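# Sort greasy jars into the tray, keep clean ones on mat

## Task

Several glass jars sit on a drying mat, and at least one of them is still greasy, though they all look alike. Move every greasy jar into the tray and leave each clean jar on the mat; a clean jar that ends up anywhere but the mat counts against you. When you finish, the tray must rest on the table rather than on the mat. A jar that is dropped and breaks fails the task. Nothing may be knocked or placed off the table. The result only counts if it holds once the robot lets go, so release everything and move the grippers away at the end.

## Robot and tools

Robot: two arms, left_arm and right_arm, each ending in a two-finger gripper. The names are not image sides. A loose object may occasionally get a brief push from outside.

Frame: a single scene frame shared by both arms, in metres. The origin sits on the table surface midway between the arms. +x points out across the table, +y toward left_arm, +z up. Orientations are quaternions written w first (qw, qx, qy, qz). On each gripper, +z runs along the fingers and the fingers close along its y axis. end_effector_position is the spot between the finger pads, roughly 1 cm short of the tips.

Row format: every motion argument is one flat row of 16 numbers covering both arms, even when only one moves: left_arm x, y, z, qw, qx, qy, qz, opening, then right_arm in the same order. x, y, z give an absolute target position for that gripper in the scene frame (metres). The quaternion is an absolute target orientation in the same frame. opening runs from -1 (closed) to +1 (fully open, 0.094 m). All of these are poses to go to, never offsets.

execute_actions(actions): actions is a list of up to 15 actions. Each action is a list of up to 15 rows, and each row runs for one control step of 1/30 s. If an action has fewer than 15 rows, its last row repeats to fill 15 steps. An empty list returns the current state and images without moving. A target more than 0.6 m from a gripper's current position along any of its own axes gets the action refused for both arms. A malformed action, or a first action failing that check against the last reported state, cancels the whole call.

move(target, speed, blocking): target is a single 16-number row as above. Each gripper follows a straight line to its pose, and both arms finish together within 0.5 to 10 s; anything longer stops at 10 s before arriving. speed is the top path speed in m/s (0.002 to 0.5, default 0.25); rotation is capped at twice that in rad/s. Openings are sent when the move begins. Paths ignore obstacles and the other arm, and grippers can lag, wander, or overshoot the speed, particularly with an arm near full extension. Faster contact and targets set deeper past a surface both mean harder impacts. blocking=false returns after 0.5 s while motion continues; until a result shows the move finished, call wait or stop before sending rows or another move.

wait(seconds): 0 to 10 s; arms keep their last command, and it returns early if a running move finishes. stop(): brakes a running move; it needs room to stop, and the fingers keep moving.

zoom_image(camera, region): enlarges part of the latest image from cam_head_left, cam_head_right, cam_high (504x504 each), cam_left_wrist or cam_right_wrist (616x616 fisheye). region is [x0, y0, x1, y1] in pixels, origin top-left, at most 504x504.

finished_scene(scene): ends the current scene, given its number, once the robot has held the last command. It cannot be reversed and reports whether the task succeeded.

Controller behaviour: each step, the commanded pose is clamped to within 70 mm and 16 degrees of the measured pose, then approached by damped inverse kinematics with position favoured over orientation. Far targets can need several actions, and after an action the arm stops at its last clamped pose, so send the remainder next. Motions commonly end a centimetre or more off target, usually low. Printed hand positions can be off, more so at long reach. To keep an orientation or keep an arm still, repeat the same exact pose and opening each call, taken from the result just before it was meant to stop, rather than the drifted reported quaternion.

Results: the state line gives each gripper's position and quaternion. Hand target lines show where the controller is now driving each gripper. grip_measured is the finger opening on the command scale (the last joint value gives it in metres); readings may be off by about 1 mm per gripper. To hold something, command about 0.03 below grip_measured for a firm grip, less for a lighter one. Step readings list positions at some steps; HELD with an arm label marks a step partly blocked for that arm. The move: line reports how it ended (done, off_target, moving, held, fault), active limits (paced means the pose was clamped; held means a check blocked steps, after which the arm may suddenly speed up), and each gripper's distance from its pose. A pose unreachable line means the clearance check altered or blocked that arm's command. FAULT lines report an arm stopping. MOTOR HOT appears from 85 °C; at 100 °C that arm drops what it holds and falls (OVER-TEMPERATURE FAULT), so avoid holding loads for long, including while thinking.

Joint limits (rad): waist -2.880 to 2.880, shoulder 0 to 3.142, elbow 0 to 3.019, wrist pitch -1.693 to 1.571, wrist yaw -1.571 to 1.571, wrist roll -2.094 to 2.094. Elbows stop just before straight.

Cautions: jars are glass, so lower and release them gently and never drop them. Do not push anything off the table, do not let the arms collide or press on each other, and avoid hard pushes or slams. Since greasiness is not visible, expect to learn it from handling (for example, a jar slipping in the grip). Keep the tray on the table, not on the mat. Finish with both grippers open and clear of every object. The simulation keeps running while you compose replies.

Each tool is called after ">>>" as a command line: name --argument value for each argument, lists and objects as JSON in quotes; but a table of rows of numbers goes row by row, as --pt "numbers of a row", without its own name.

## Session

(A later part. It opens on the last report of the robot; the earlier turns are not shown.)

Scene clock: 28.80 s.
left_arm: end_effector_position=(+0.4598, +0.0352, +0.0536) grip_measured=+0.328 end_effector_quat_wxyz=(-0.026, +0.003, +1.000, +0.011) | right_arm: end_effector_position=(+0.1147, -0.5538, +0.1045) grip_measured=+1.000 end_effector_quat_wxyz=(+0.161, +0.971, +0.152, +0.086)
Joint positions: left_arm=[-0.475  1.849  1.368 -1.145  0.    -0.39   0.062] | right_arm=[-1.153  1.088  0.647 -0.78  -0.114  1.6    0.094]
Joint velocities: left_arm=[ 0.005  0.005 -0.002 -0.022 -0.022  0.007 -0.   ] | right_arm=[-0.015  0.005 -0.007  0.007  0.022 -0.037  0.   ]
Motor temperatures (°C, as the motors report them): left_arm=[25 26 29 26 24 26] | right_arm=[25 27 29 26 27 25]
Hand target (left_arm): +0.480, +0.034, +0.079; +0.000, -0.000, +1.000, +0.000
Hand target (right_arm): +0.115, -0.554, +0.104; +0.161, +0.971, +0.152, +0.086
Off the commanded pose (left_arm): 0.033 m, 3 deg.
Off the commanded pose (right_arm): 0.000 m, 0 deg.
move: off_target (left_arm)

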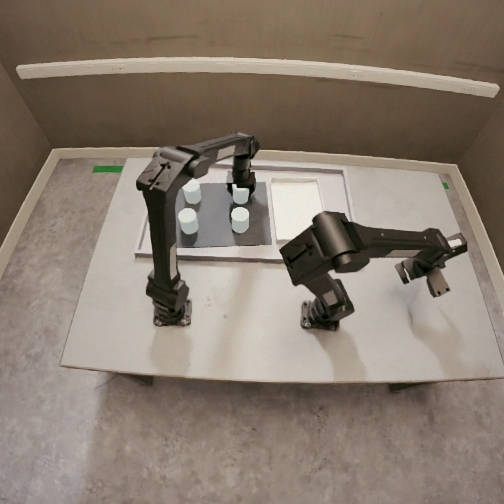

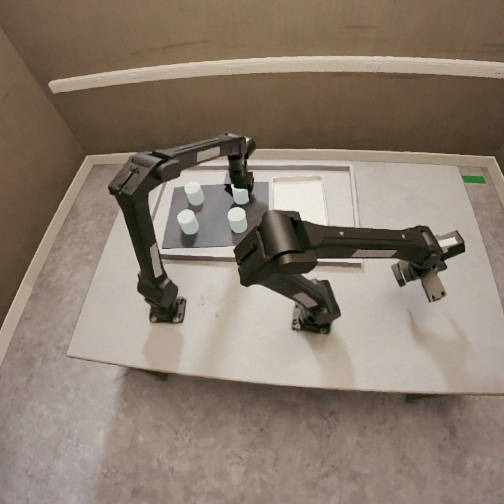

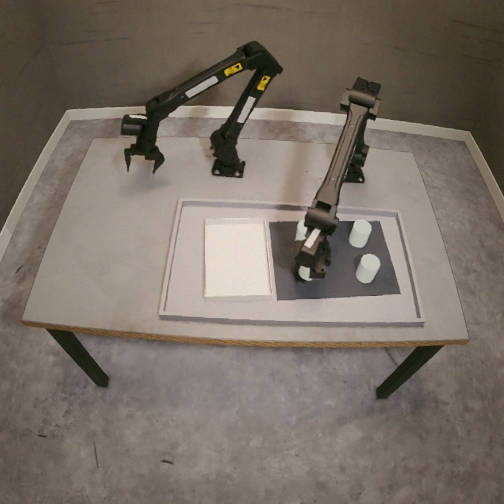

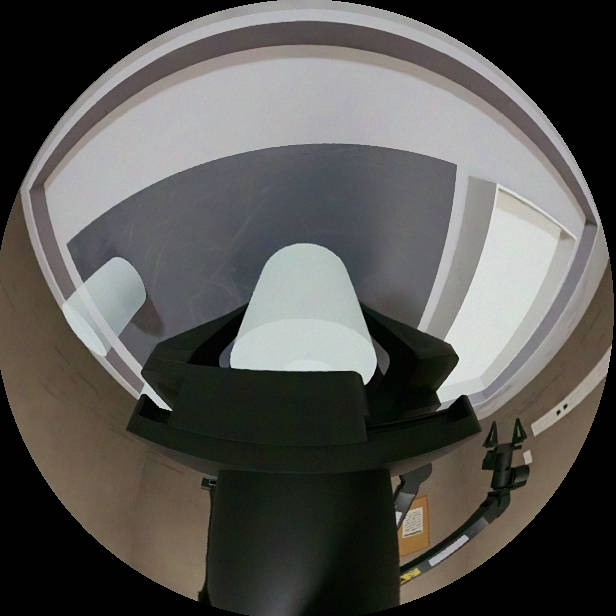

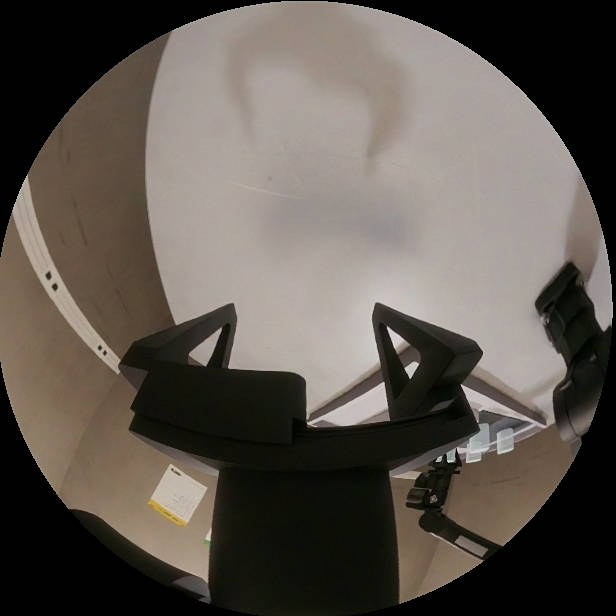

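>>> move --target '[0.472,0.038,0.043,0,0,1,0,0.318,0.1147,-0.5538,0.1045,0.161,0.971,0.152,0.086,1]' --speed 0.03

>>> execute_actions --actions '[[[0.472,0.038,0.043,0,0,1,0,1,0.1147,-0.5538,0.1045,0.161,0.971,0.152,0.086,1]]]'

>>> move --target '[0.482,0.034,0.135,0,0,1,0,1,0.1147,-0.5538,0.1045,0.161,0.971,0.152,0.086,1]' --speed 0.15

>>> move --target '[0.478,0.245,0.125,0,0,1,0,1,0.1147,-0.5538,0.1045,0.161,0.971,0.152,0.086,1]' --speed 0.2

Scene clock: 30.17 s.
left_arm: end_effector_position=(+0.4650, +0.0330, +0.0453) grip_measured=+0.328 end_effector_quat_wxyz=(-0.007, +0.003, +1.000, +0.003) | right_arm: end_effector_position=(+0.1147, -0.5538, +0.1045) grip_measured=+1.000 end_effector_quat_wxyz=(+0.161, +0.971, +0.152, +0.086)
Joint positions: left_arm=[-0.475  1.849  1.345 -1.081  0.    -0.39   0.062] | right_arm=[-1.153  1.088  0.647 -0.78  -0.114  1.6    0.094]
Joint velocities: left_arm=[-0.015  0.005 -0.007 -0.007 -0.007 -0.007 -0.001] | right_arm=[ 0.024 -0.015  0.012 -0.007 -0.007  0.007  0.   ]
Motor temperatures (°C, as the motors report them): left_arm=[25 26 29 26 24 26] | right_arm=[25 27 29 26 27 25]
Hand target (left_arm): +0.472, +0.038, +0.043; +0.000, -0.000, +1.000, +0.001
Hand target (right_arm): +0.115, -0.554, +0.104; +0.161, +0.971, +0.152, +0.086
Off the commanded pose (left_arm): 0.009 m, 1 deg.
Off the commanded pose (right_arm): 0.000 m, 0 deg.
move: done

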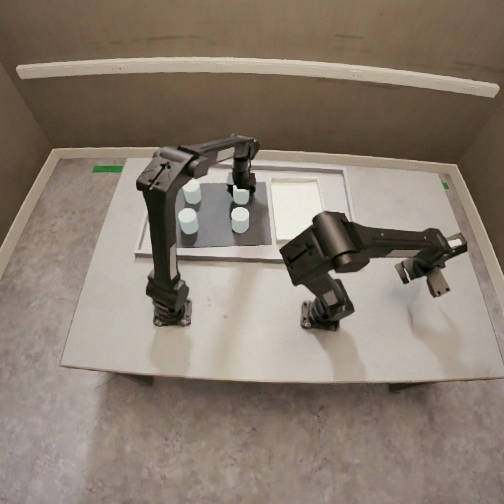

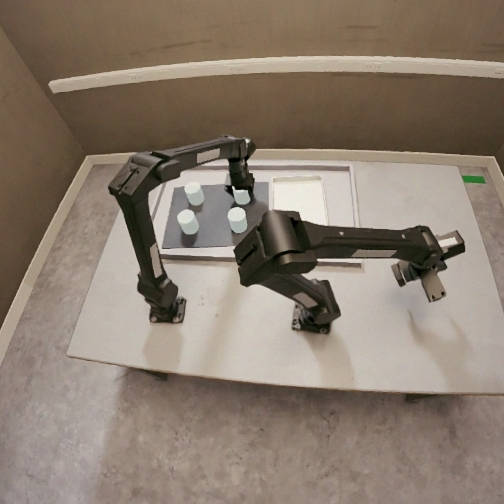

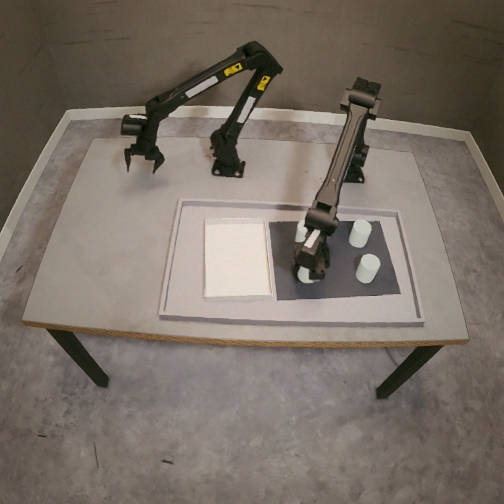

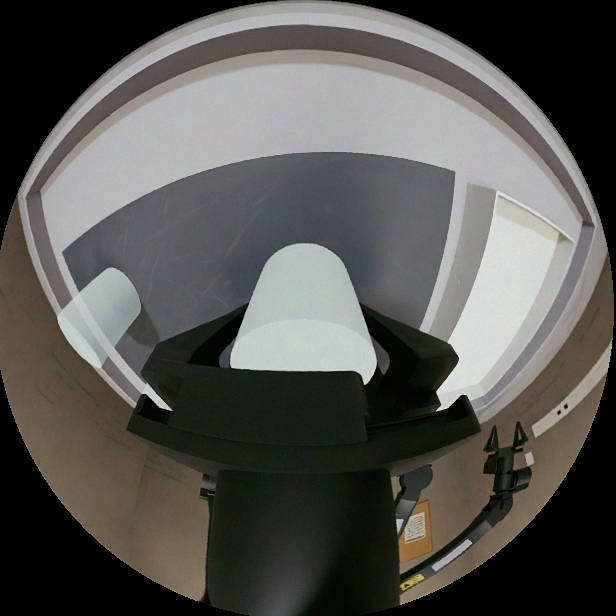

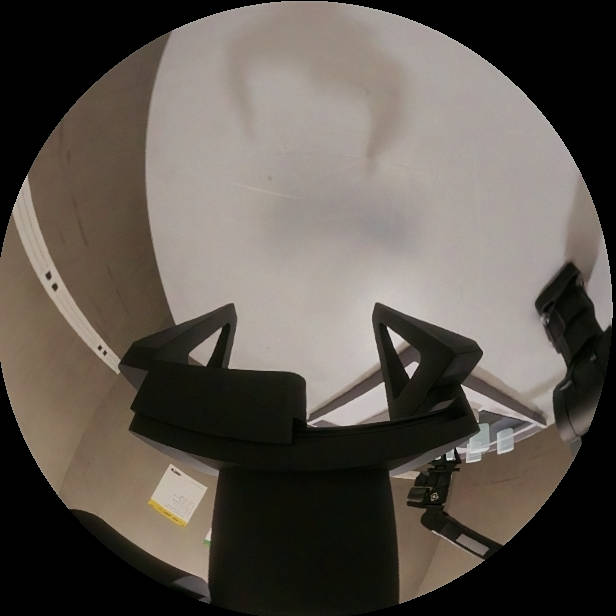

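Scene clock: 30.67 s.
left_arm: end_effector_position=(+0.4668, +0.0323, +0.0453) grip_measured=+1.000 end_effector_quat_wxyz=(-0.003, +0.003, +1.000, +0.001) | right_arm: end_effector_position=(+0.1147, -0.5538, +0.1045) grip_measured=+1.000 end_effector_quat_wxyz=(+0.161, +0.971, +0.152, +0.086)
Joint positions: left_arm=[-0.475  1.849  1.345 -1.073  0.    -0.39   0.094] | right_arm=[-1.153  1.088  0.647 -0.78  -0.114  1.6    0.094]
Joint velocities: left_arm=[-0.005 -0.015  0.002  0.002  0.007  0.022  0.   ] | right_arm=[-0.024 -0.024 -0.007  0.027 -0.037 -0.022  0.   ]
Motor temperatures (°C, as the motors report them): left_arm=[25 26 29 26 24 26] | right_arm=[25 27 29 26 27 25]
Hand target (left_arm): +0.472, +0.038, +0.043; +0.000, -0.000, +1.000, +0.000
Hand target (right_arm): +0.115, -0.554, +0.104; +0.161, +0.971, +0.152, +0.086
Off the commanded pose (left_arm): 0.008 m, 1 deg.
Off the commanded pose (right_arm): 0.000 m, 0 deg.
Step readings (end_effector_position):
0: left_arm (+0.4650, +0.0330, +0.0453) | right_arm (+0.1147, -0.5538, +0.1045)
1: left_arm (+0.4651, +0.0330, +0.0453) | right_arm (+0.1147, -0.5538, +0.1045)
2: left_arm (+0.4658, +0.0327, +0.0453) | right_arm (+0.1147, -0.5538, +0.1045)
4: left_arm (+0.4664, +0.0324, +0.0453) | right_arm (+0.1147, -0.5538, +0.1045)
8: left_arm (+0.4668, +0.0323, +0.0453) | right_arm (+0.1147, -0.5538, +0.1045)
15: end_effector_position above

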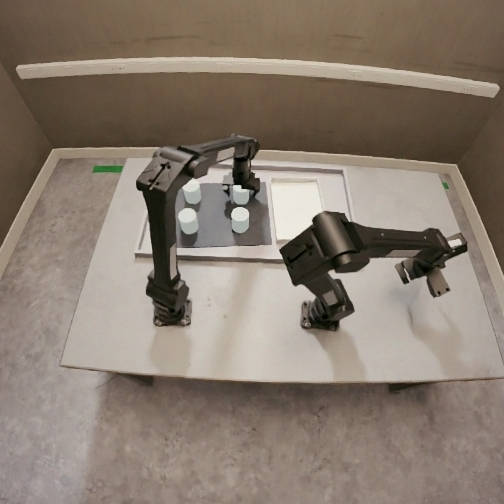

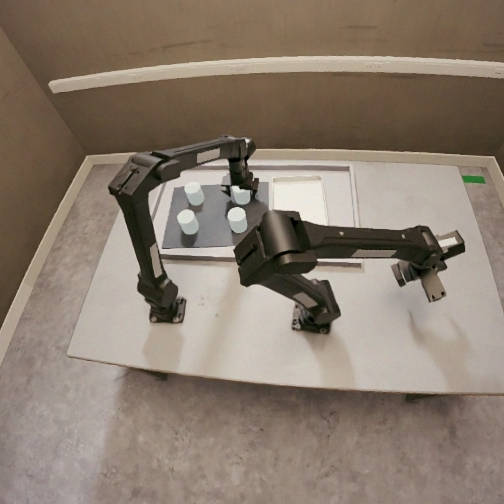

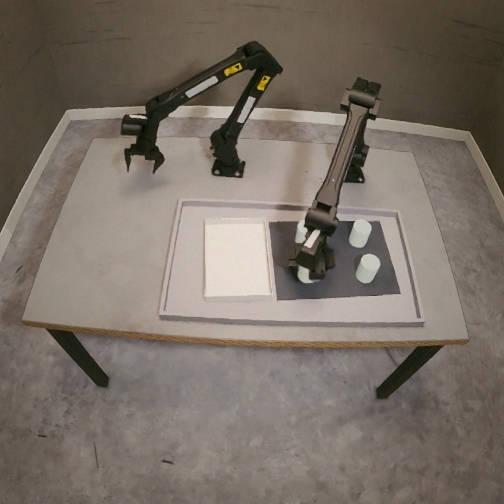

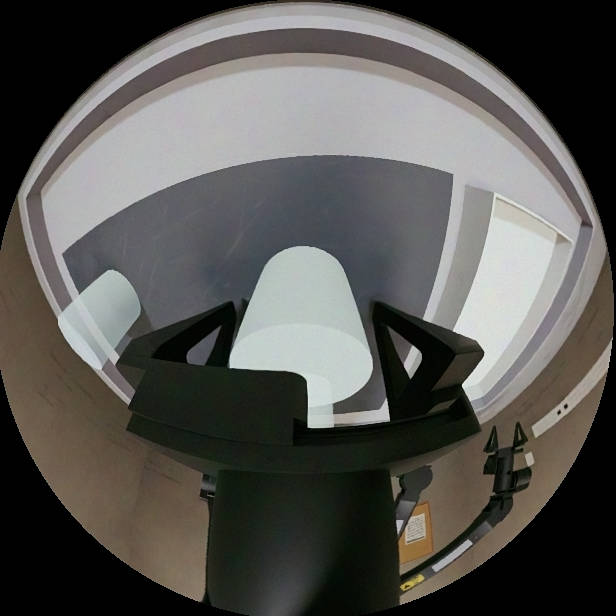

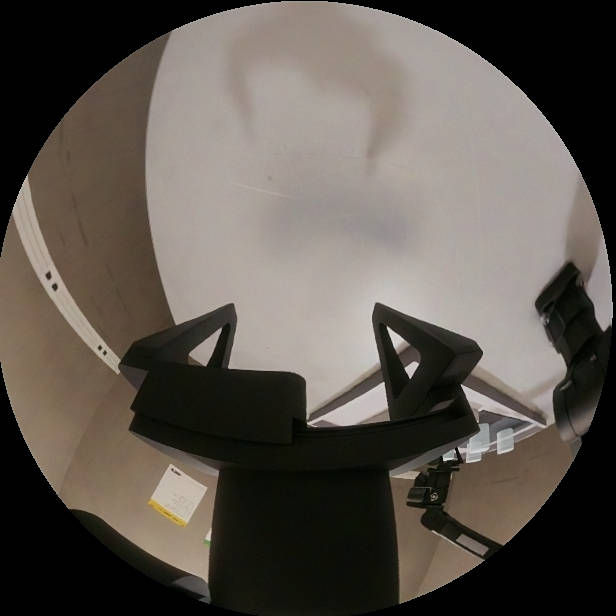

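Scene clock: 31.70 s.
left_arm: end_effector_position=(+0.4655, +0.0328, +0.1154) grip_measured=+1.000 end_effector_quat_wxyz=(-0.019, +0.003, +1.000, +0.008) | right_arm: end_effector_position=(+0.1147, -0.5538, +0.1045) grip_measured=+1.000 end_effector_quat_wxyz=(+0.161, +0.971, +0.152, +0.086)
Joint positions: left_arm=[-0.475  1.793  1.462 -1.282  0.    -0.39   0.094] | right_arm=[-1.153  1.088  0.647 -0.78  -0.114  1.6    0.094]
Joint velocities: left_arm=[ 0.015 -0.005  0.007 -0.002  0.007  0.037  0.   ] | right_arm=[-0.024 -0.015 -0.027  0.012  0.051 -0.007  0.   ]
Motor temperatures (°C, as the motors report them): left_arm=[25 26 30 26 24 26] | right_arm=[25 27 30 26 27 25]
Hand target (left_arm): +0.480, +0.035, +0.136; +0.000, -0.000, +1.000, +0.000
Hand target (right_arm): +0.115, -0.554, +0.104; +0.161, +0.971, +0.152, +0.086
Off the commanded pose (left_arm): 0.026 m, 2 deg.
Off the commanded pose (right_arm): 0.000 m, 0 deg.
move: off_target (left_arm)

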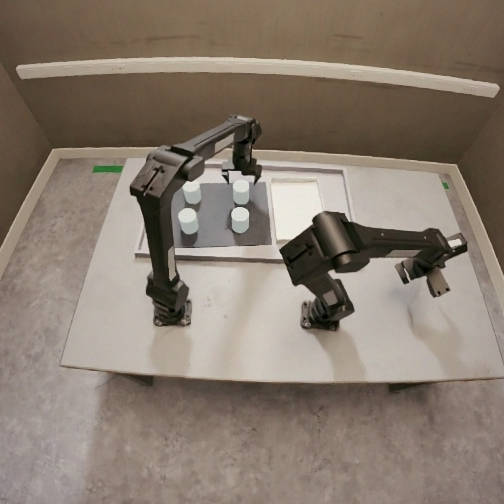

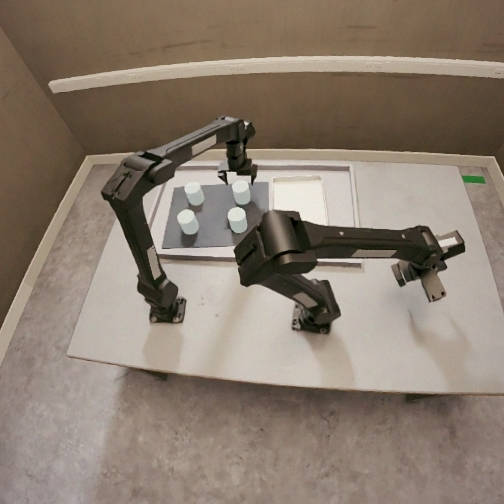

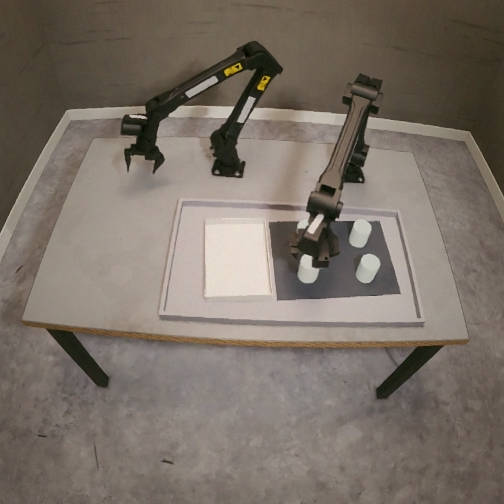

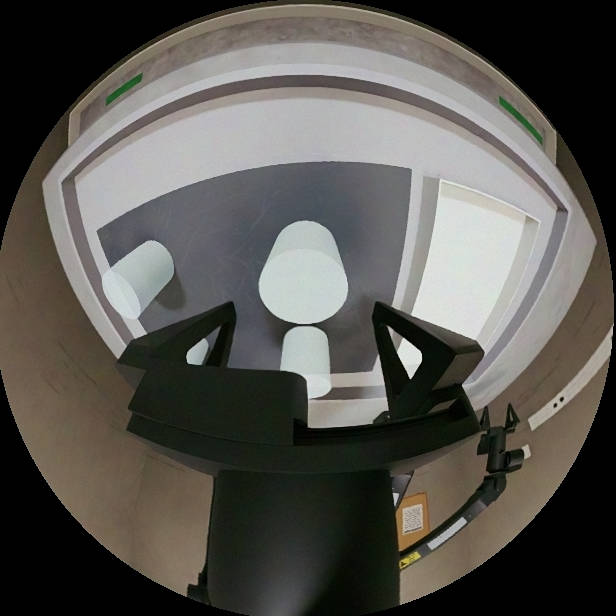

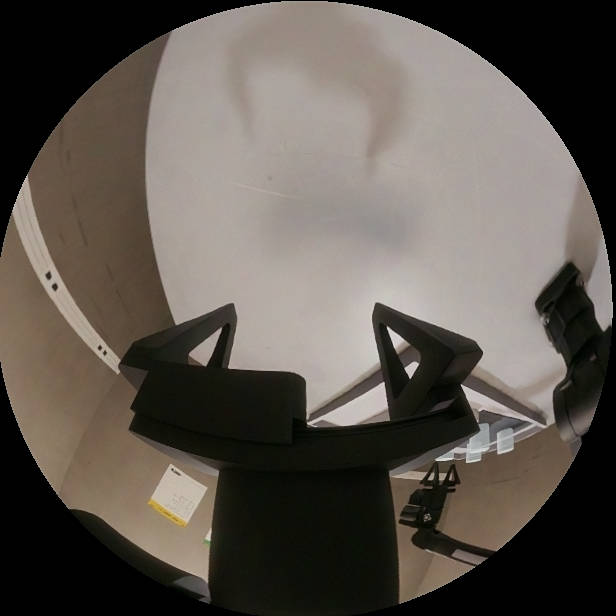

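Scene clock: 33.30 s.
left_arm: end_effector_position=(+0.4746, +0.2463, +0.1105) grip_measured=+1.000 end_effector_quat_wxyz=(-0.020, -0.006, +1.000, +0.003) | right_arm: end_effector_position=(+0.1147, -0.5538, +0.1045) grip_measured=+1.000 end_effector_quat_wxyz=(+0.161, +0.971, +0.152, +0.086)
Joint positions: left_arm=[-0.057  1.72   1.348 -1.24  -0.007  0.01   0.094] | right_arm=[-1.153  1.088  0.647 -0.78  -0.114  1.6    0.094]
Joint velocities: left_arm=[-0.024  0.005 -0.002  0.007 -0.081 -0.037  0.   ] | right_arm=[-0.005 -0.005 -0.012  0.007 -0.037 -0.051  0.   ]
Motor temperatures (°C, as the motors report them): left_arm=[25 26 30 26 24 26] | right_arm=[25 27 30 26 27 25]
Hand target (left_arm): +0.479, +0.245, +0.125; +0.000, -0.000, +1.000, +0.002
Hand target (right_arm): +0.115, -0.554, +0.104; +0.161, +0.971, +0.152, +0.086
Off the commanded pose (left_arm): 0.015 m, 2 deg.
Off the commanded pose (right_arm): 0.000 m, 0 deg.
move: off_target (left_arm)

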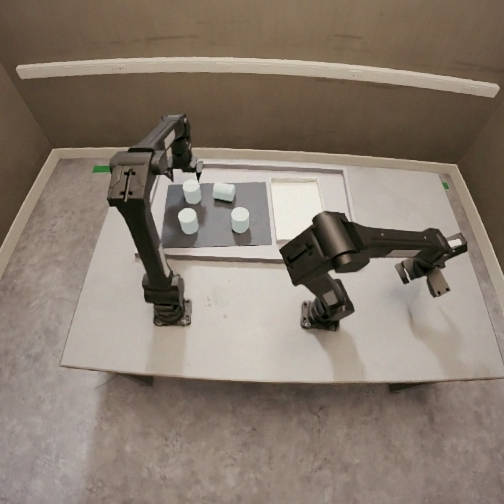

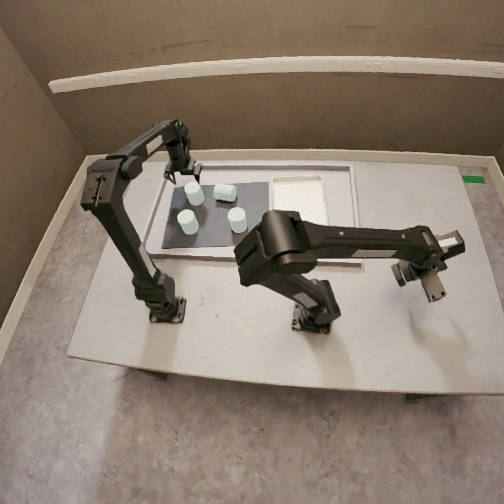

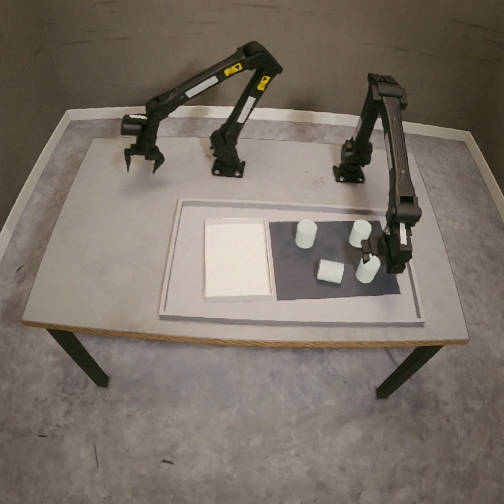

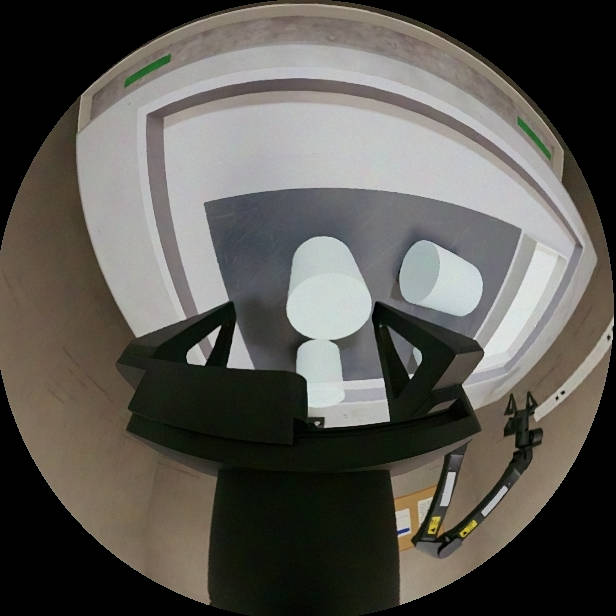

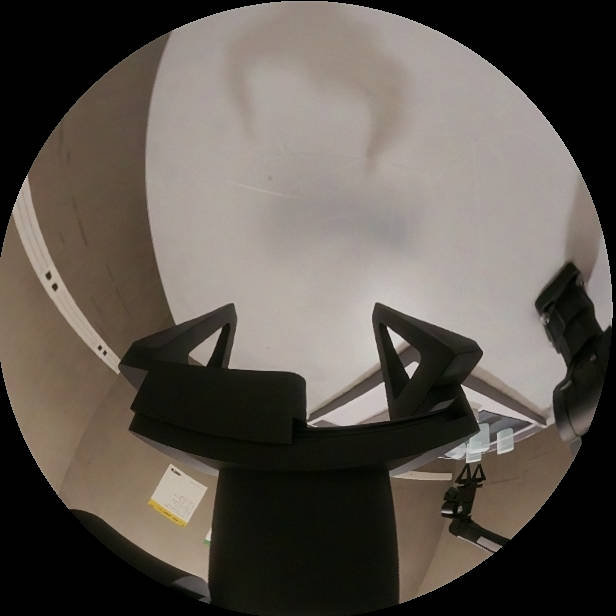

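>>> move --target '[0.463,0.224,0.112,0,0,1,0,1,0.1147,-0.5538,0.1045,0.161,0.971,0.152,0.086,1]' --speed 0.05

Scene clock: 34.33 s.
left_arm: end_effector_position=(+0.4595, +0.2297, +0.0997) grip_measured=+1.000 end_effector_quat_wxyz=(-0.019, -0.001, +1.000, +0.001) | right_arm: end_effector_position=(+0.1147, -0.5538, +0.1045) grip_measured=+1.000 end_effector_quat_wxyz=(+0.161, +0.971, +0.152, +0.086)
Joint positions: left_arm=[-0.089  1.692  1.28  -1.197 -0.001 -0.012  0.094] | right_arm=[-1.153  1.088  0.647 -0.78  -0.114  1.6    0.094]
Joint velocities: left_arm=[-0.015 -0.015 -0.002  0.002  0.022 -0.007  0.   ] | right_arm=[ 0.005 -0.005  0.022 -0.002 -0.051  0.007  0.   ]
Motor temperatures (°C, as the motors report them): left_arm=[25 26 30 26 24 26] | right_arm=[25 27 30 26 27 25]
Hand target (left_arm): +0.463, +0.224, +0.112; -0.000, +0.000, +1.000, -0.000
Hand target (right_arm): +0.115, -0.554, +0.104; +0.161, +0.971, +0.152, +0.086
Off the commanded pose (left_arm): 0.014 m, 2 deg.
Off the commanded pose (right_arm): 0.000 m, 0 deg.
move: off_target (left_arm)

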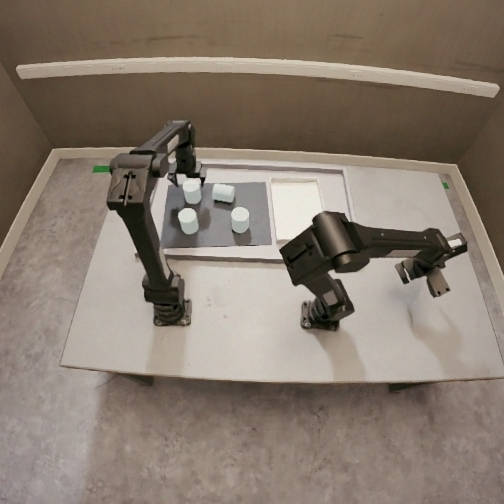

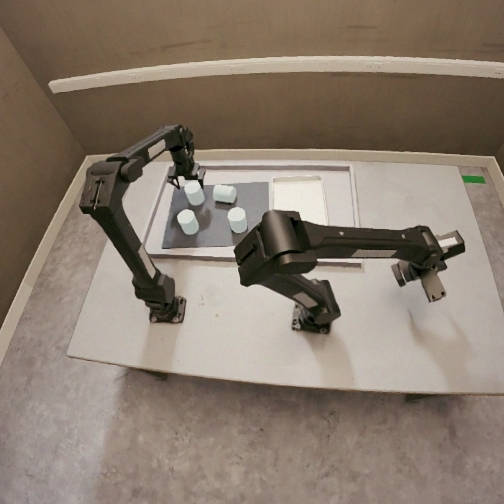

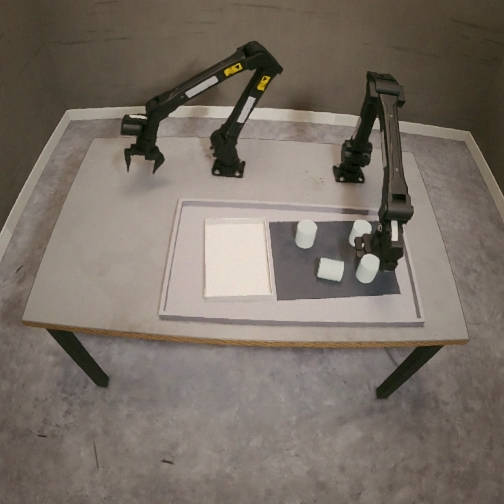

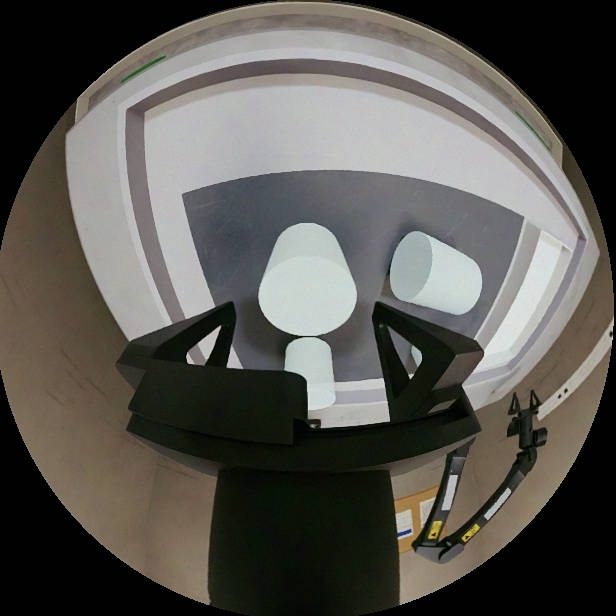

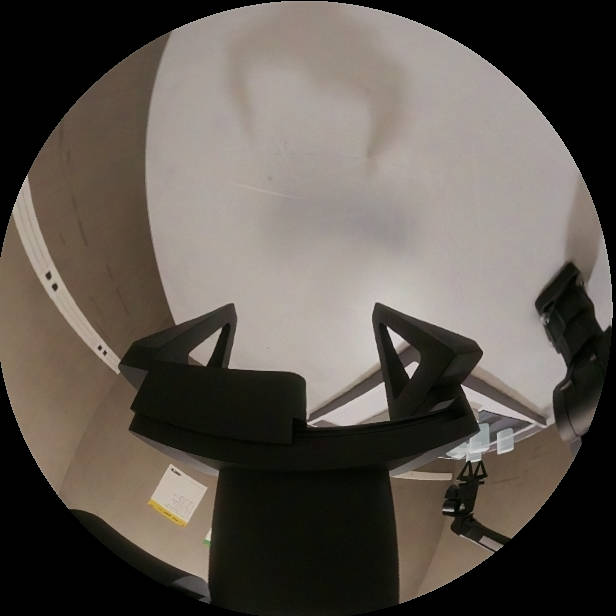

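>>> move --target '[0.464,0.225,0.042,0,0,1,0,1,0.1147,-0.5538,0.1045,0.161,0.971,0.152,0.086,1]' --speed 0.06

Scene clock: 35.73 s.
left_arm: end_effector_position=(+0.4632, +0.2297, +0.0476) grip_measured=+1.000 end_effector_quat_wxyz=(+0.000, -0.001, +1.000, +0.000) | right_arm: end_effector_position=(+0.1147, -0.5538, +0.1045) grip_measured=+1.000 end_effector_quat_wxyz=(+0.161, +0.971, +0.152, +0.086)
Joint positions: left_arm=[-0.089  1.741  1.194 -1.023 -0.001 -0.013  0.094] | right_arm=[-1.153  1.088  0.647 -0.78  -0.114  1.6    0.094]
Joint velocities: left_arm=[-0.005  0.005  0.007  0.002 -0.037  0.037  0.   ] | right_arm=[-0.005  0.005 -0.012 -0.012 -0.022 -0.051  0.   ]
Motor temperatures (°C, as the motors report them): left_arm=[25 26 30 26 24 26] | right_arm=[25 27 30 26 27 25]
Hand target (left_arm): +0.465, +0.225, +0.042; -0.000, -0.000, +1.000, +0.000
Hand target (right_arm): +0.115, -0.554, +0.104; +0.161, +0.971, +0.152, +0.086
Off the commanded pose (left_arm): 0.007 m, 0 deg.
Off the commanded pose (right_arm): 0.000 m, 0 deg.
move: done

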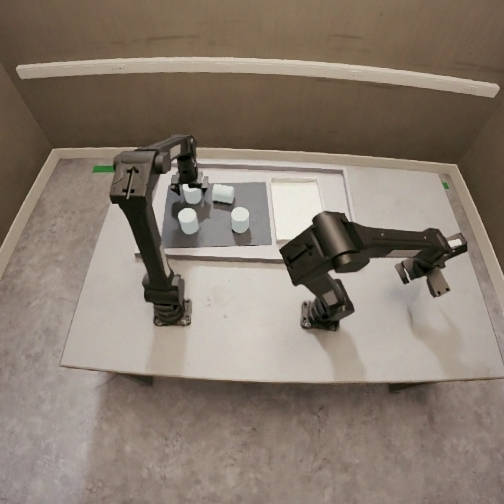

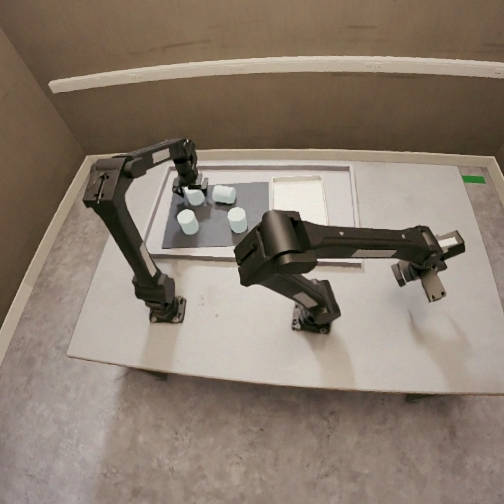

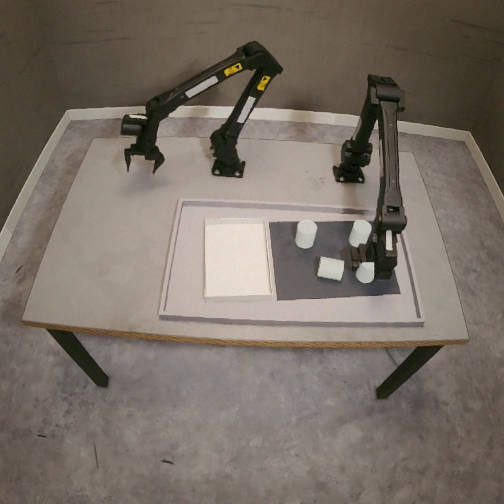

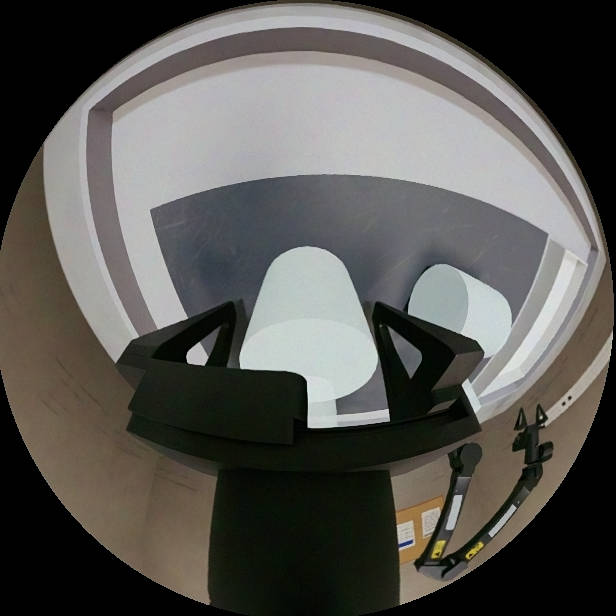

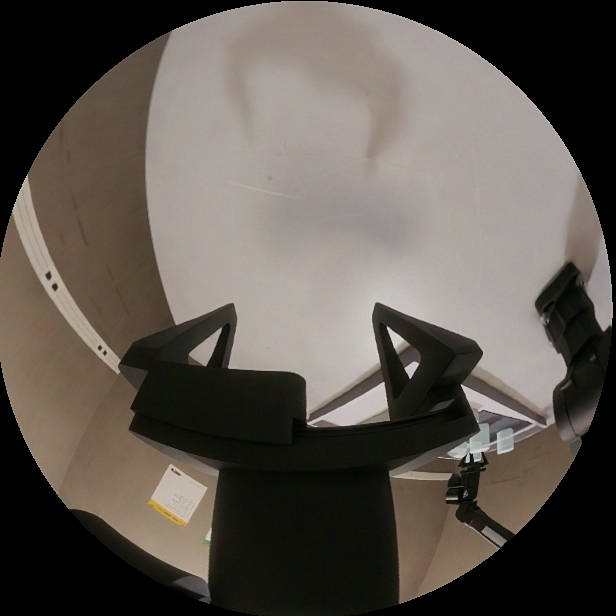

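>>> execute_actions --actions '[[[0.462,0.222,0.042,0,0,1,0,0.5,0.1147,-0.5538,0.1045,0.161,0.971,0.152,0.086,1]],[[0.462,0.222,0.042,0,0,1,0,0.45,0.1147,-0.5538,0.1045,0.161,0.971,0.152,0.086,1],[0.462,0.222,0.042,0,0,1,0,0.43,0.1147,-0.5538,0.1045,0.161,0.971,0.152,0.086,1],[0.462,0.222,0.042,0,0,1,0,0.41,0.1147,-0.5538,0.1045,0.161,0.971,0.152,0.086,1],[0.462,0.222,0.042,0,0,1,0,0.39,0.1147,-0.5538,0.1045,0.161,0.971,0.152,0.086,1],[0.462,0.222,0.042,0,0,1,0,0.37,0.1147,-0.5538,0.1045,0.161,0.971,0.152,0.086,1],[0.462,0.222,0.042,0,0,1,0,0.36,0.1147,-0.5538,0.1045,0.161,0.971,0.152,0.086,1],[0.462,0.222,0.042,0,0,1,0,0.35,0.1147,-0.5538,0.1045,0.161,0.971,0.152,0.086,1],[0.462,0.222,0.042,0,0,1,0,0.34,0.1147,-0.5538,0.1045,0.161,0.971,0.152,0.086,1]],[[0.462,0.222,0.042,0,0,1,0,0.33,0.1147,-0.5538,0.1045,0.161,0.971,0.152,0.086,1],[0.462,0.222,0.042,0,0,1,0,0.325,0.1147,-0.5538,0.1045,0.161,0.971,0.152,0.086,1],[0.462,0.222,0.042,0,0,1,0,0.318,0.1147,-0.5538,0.1045,0.161,0.971,0.152,0.086,1]]]'

>>> move --target '[0.474,0.222,0.078,0,0,1,0,0.318,0.1147,-0.5538,0.1045,0.161,0.971,0.152,0.086,1]' --speed 0.03

Scene clock: 37.47 s.
left_arm: end_effector_position=(+0.4599, +0.2292, +0.0447) grip_measured=+0.328 end_effector_quat_wxyz=(-0.003, -0.003, +1.000, +0.001) | right_arm: end_effector_position=(+0.1147, -0.5538, +0.1045) grip_measured=+1.000 end_effector_quat_wxyz=(+0.161, +0.971, +0.152, +0.086)
Joint positions: left_arm=[-0.09   1.741  1.185 -1.02  -0.001 -0.018  0.062] | right_arm=[-1.153  1.088  0.647 -0.78  -0.114  1.6    0.094]
Joint velocities: left_arm=[-0.005  0.015 -0.007  0.002 -0.051 -0.037 -0.   ] | right_arm=[-0.005 -0.005 -0.012  0.007 -0.037 -0.022  0.   ]
Motor temperatures (°C, as the motors report them): left_arm=[25 26 29 26 24 26] | right_arm=[25 27 30 26 27 25]
Hand target (left_arm): +0.462, +0.222, +0.042; -0.000, +0.000, +1.000, -0.000
Hand target (right_arm): +0.115, -0.554, +0.104; +0.161, +0.971, +0.152, +0.086
Off the commanded pose (left_arm): 0.008 m, 0 deg.
Off the commanded pose (right_arm): 0.000 m, 0 deg.
Step readings (end_effector_position; steps 1 to 15: 1st action; 16 to 30: 2nd action; 31 to 45: 3rd action):
0: left_arm (+0.4632, +0.2297, +0.0476) | right_arm (+0.1147, -0.5538, +0.1045)
1: left_arm (+0.4630, +0.2297, +0.0473) | right_arm (+0.1147, -0.5538, +0.1045)
2: left_arm (+0.4626, +0.2297, +0.0468) | right_arm (+0.1147, -0.5538, +0.1045)
4: left_arm (+0.4611, +0.2297, +0.0456) | right_arm (+0.1147, -0.5538, +0.1045)
8: left_arm (+0.4599, +0.2297, +0.0447) | right_arm (+0.1147, -0.5538, +0.1045)
15: left_arm (+0.4599, +0.2297, +0.0447) | right_arm (+0.1147, -0.5538, +0.1045)
16: left_arm (+0.4599, +0.2297, +0.0447) | right_arm (+0.1147, -0.5538, +0.1045)
17: left_arm (+0.4599, +0.2297, +0.0447) | right_arm (+0.1147, -0.5538, +0.1045)
19: left_arm (+0.4599, +0.2296, +0.0447) | right_arm (+0.1147, -0.5538, +0.1045)
23: left_arm (+0.4599, +0.2292, +0.0447) | right_arm (+0.1147, -0.5538, +0.1045)
30: left_arm (+0.4599, +0.2292, +0.0447) | right_arm (+0.1147, -0.5538, +0.1045)
31: left_arm (+0.4599, +0.2292, +0.0447) | right_arm (+0.1147, -0.5538, +0.1045)
32: left_arm (+0.4599, +0.2292, +0.0447) | right_arm (+0.1147, -0.5538, +0.1045)
34: left_arm (+0.4599, +0.2292, +0.0447) | right_arm (+0.1147, -0.5538, +0.1045)
38: left_arm (+0.4599, +0.2292, +0.0447) | right_arm (+0.1147, -0.5538, +0.1045)
45: end_effector_position above

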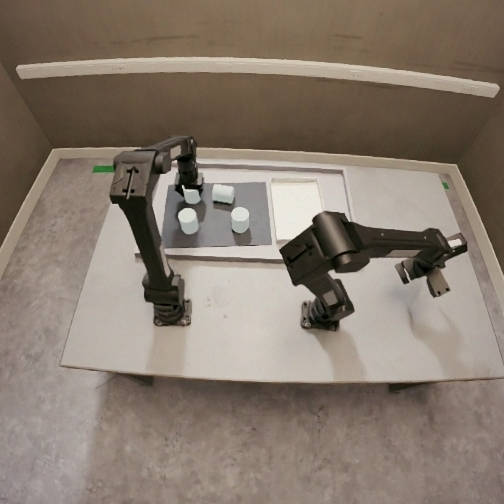

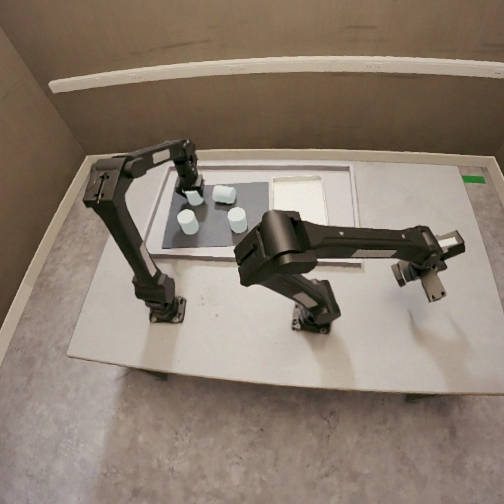

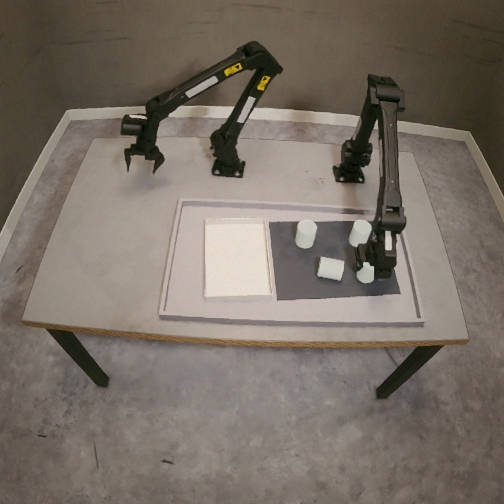

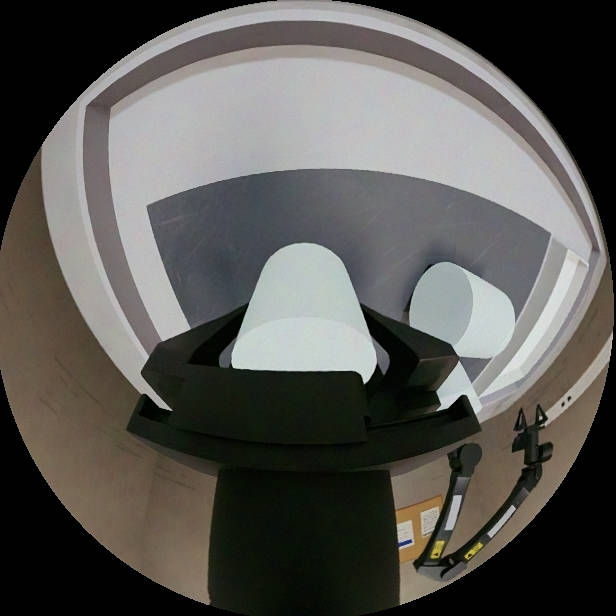

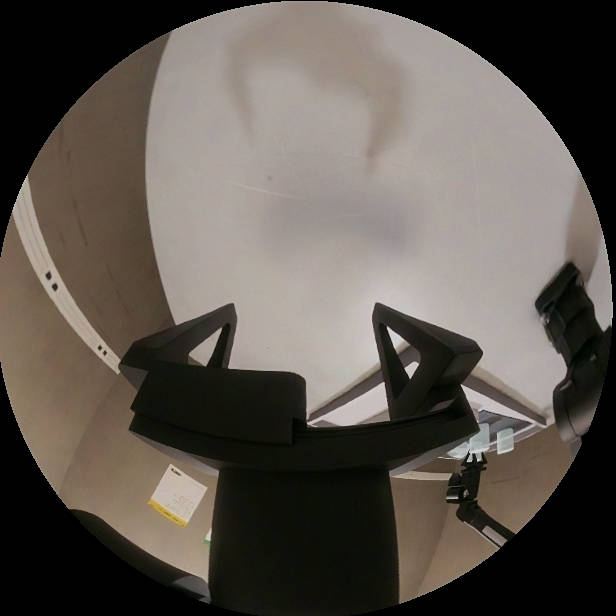

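Scene clock: 39.00 s.
left_arm: end_effector_position=(+0.4520, +0.2293, +0.0536) grip_measured=+0.328 end_effector_quat_wxyz=(-0.029, -0.003, +1.000, +0.001) | right_arm: end_effector_position=(+0.1147, -0.5538, +0.1045) grip_measured=+1.000 end_effector_quat_wxyz=(+0.161, +0.971, +0.152, +0.086)
Joint positions: left_arm=[-0.09   1.741  1.211 -1.099 -0.001 -0.018  0.062] | right_arm=[-1.153  1.088  0.647 -0.78  -0.114  1.6    0.094]
Joint velocities: left_arm=[ 0.024 -0.005  0.012 -0.002  0.066  0.037  0.   ] | right_arm=[-0.005  0.015 -0.017 -0.012  0.037  0.051  0.   ]
Motor temperatures (°C, as the motors report them): left_arm=[25 26 30 26 24 26] | right_arm=[25 27 30 26 27 25]
Hand target (left_arm): +0.472, +0.222, +0.079; +0.000, +0.000, +1.000, -0.000
Hand target (right_arm): +0.115, -0.554, +0.104; +0.161, +0.971, +0.152, +0.086
Off the commanded pose (left_arm): 0.034 m, 3 deg.
Off the commanded pose (right_arm): 0.000 m, 0 deg.
move: off_target (left_arm)

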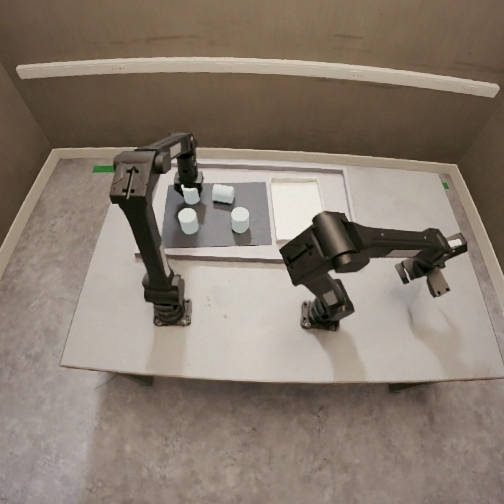

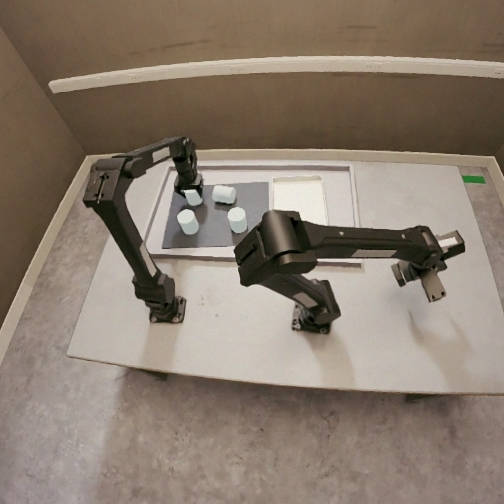

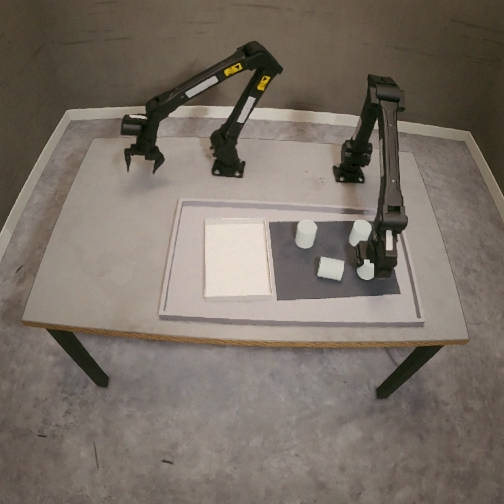

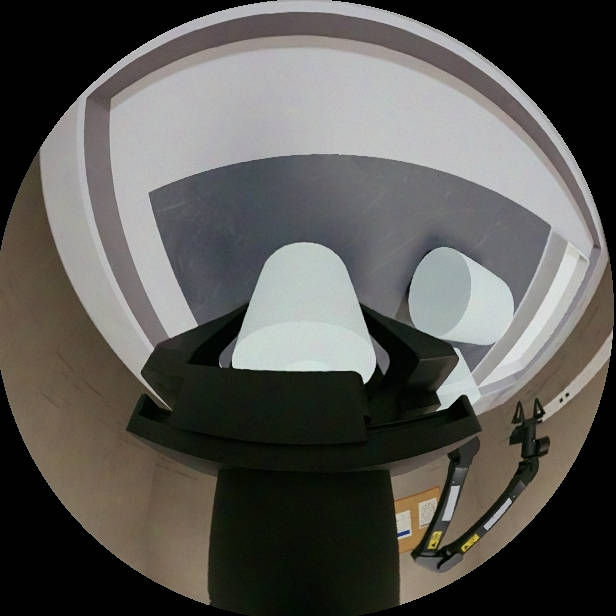

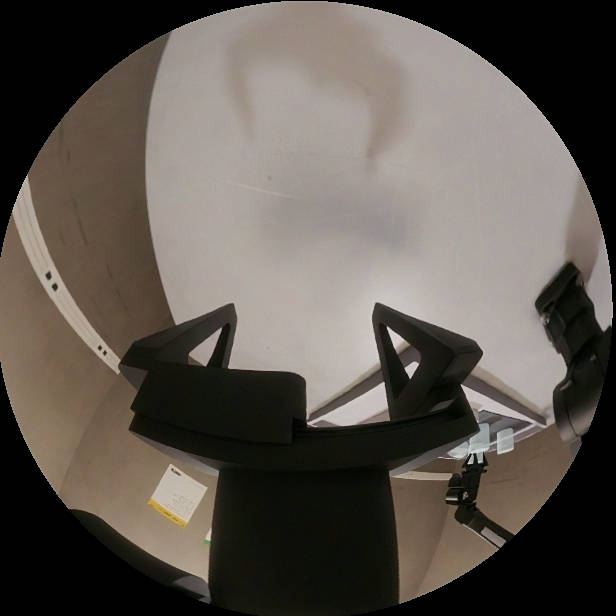

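>>> zoom_image --camera "cam_left_wrist" --region '[210, 220, 400, 390]'

Region (210, 220, 400, 390) of cam_left_wrist's 616x616 image, scaled by 2.653, with more detail than that image has; it fills the top 451 rows of this view, and the rest is white.

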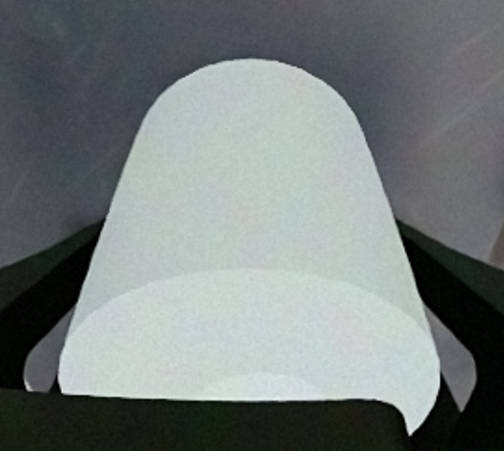

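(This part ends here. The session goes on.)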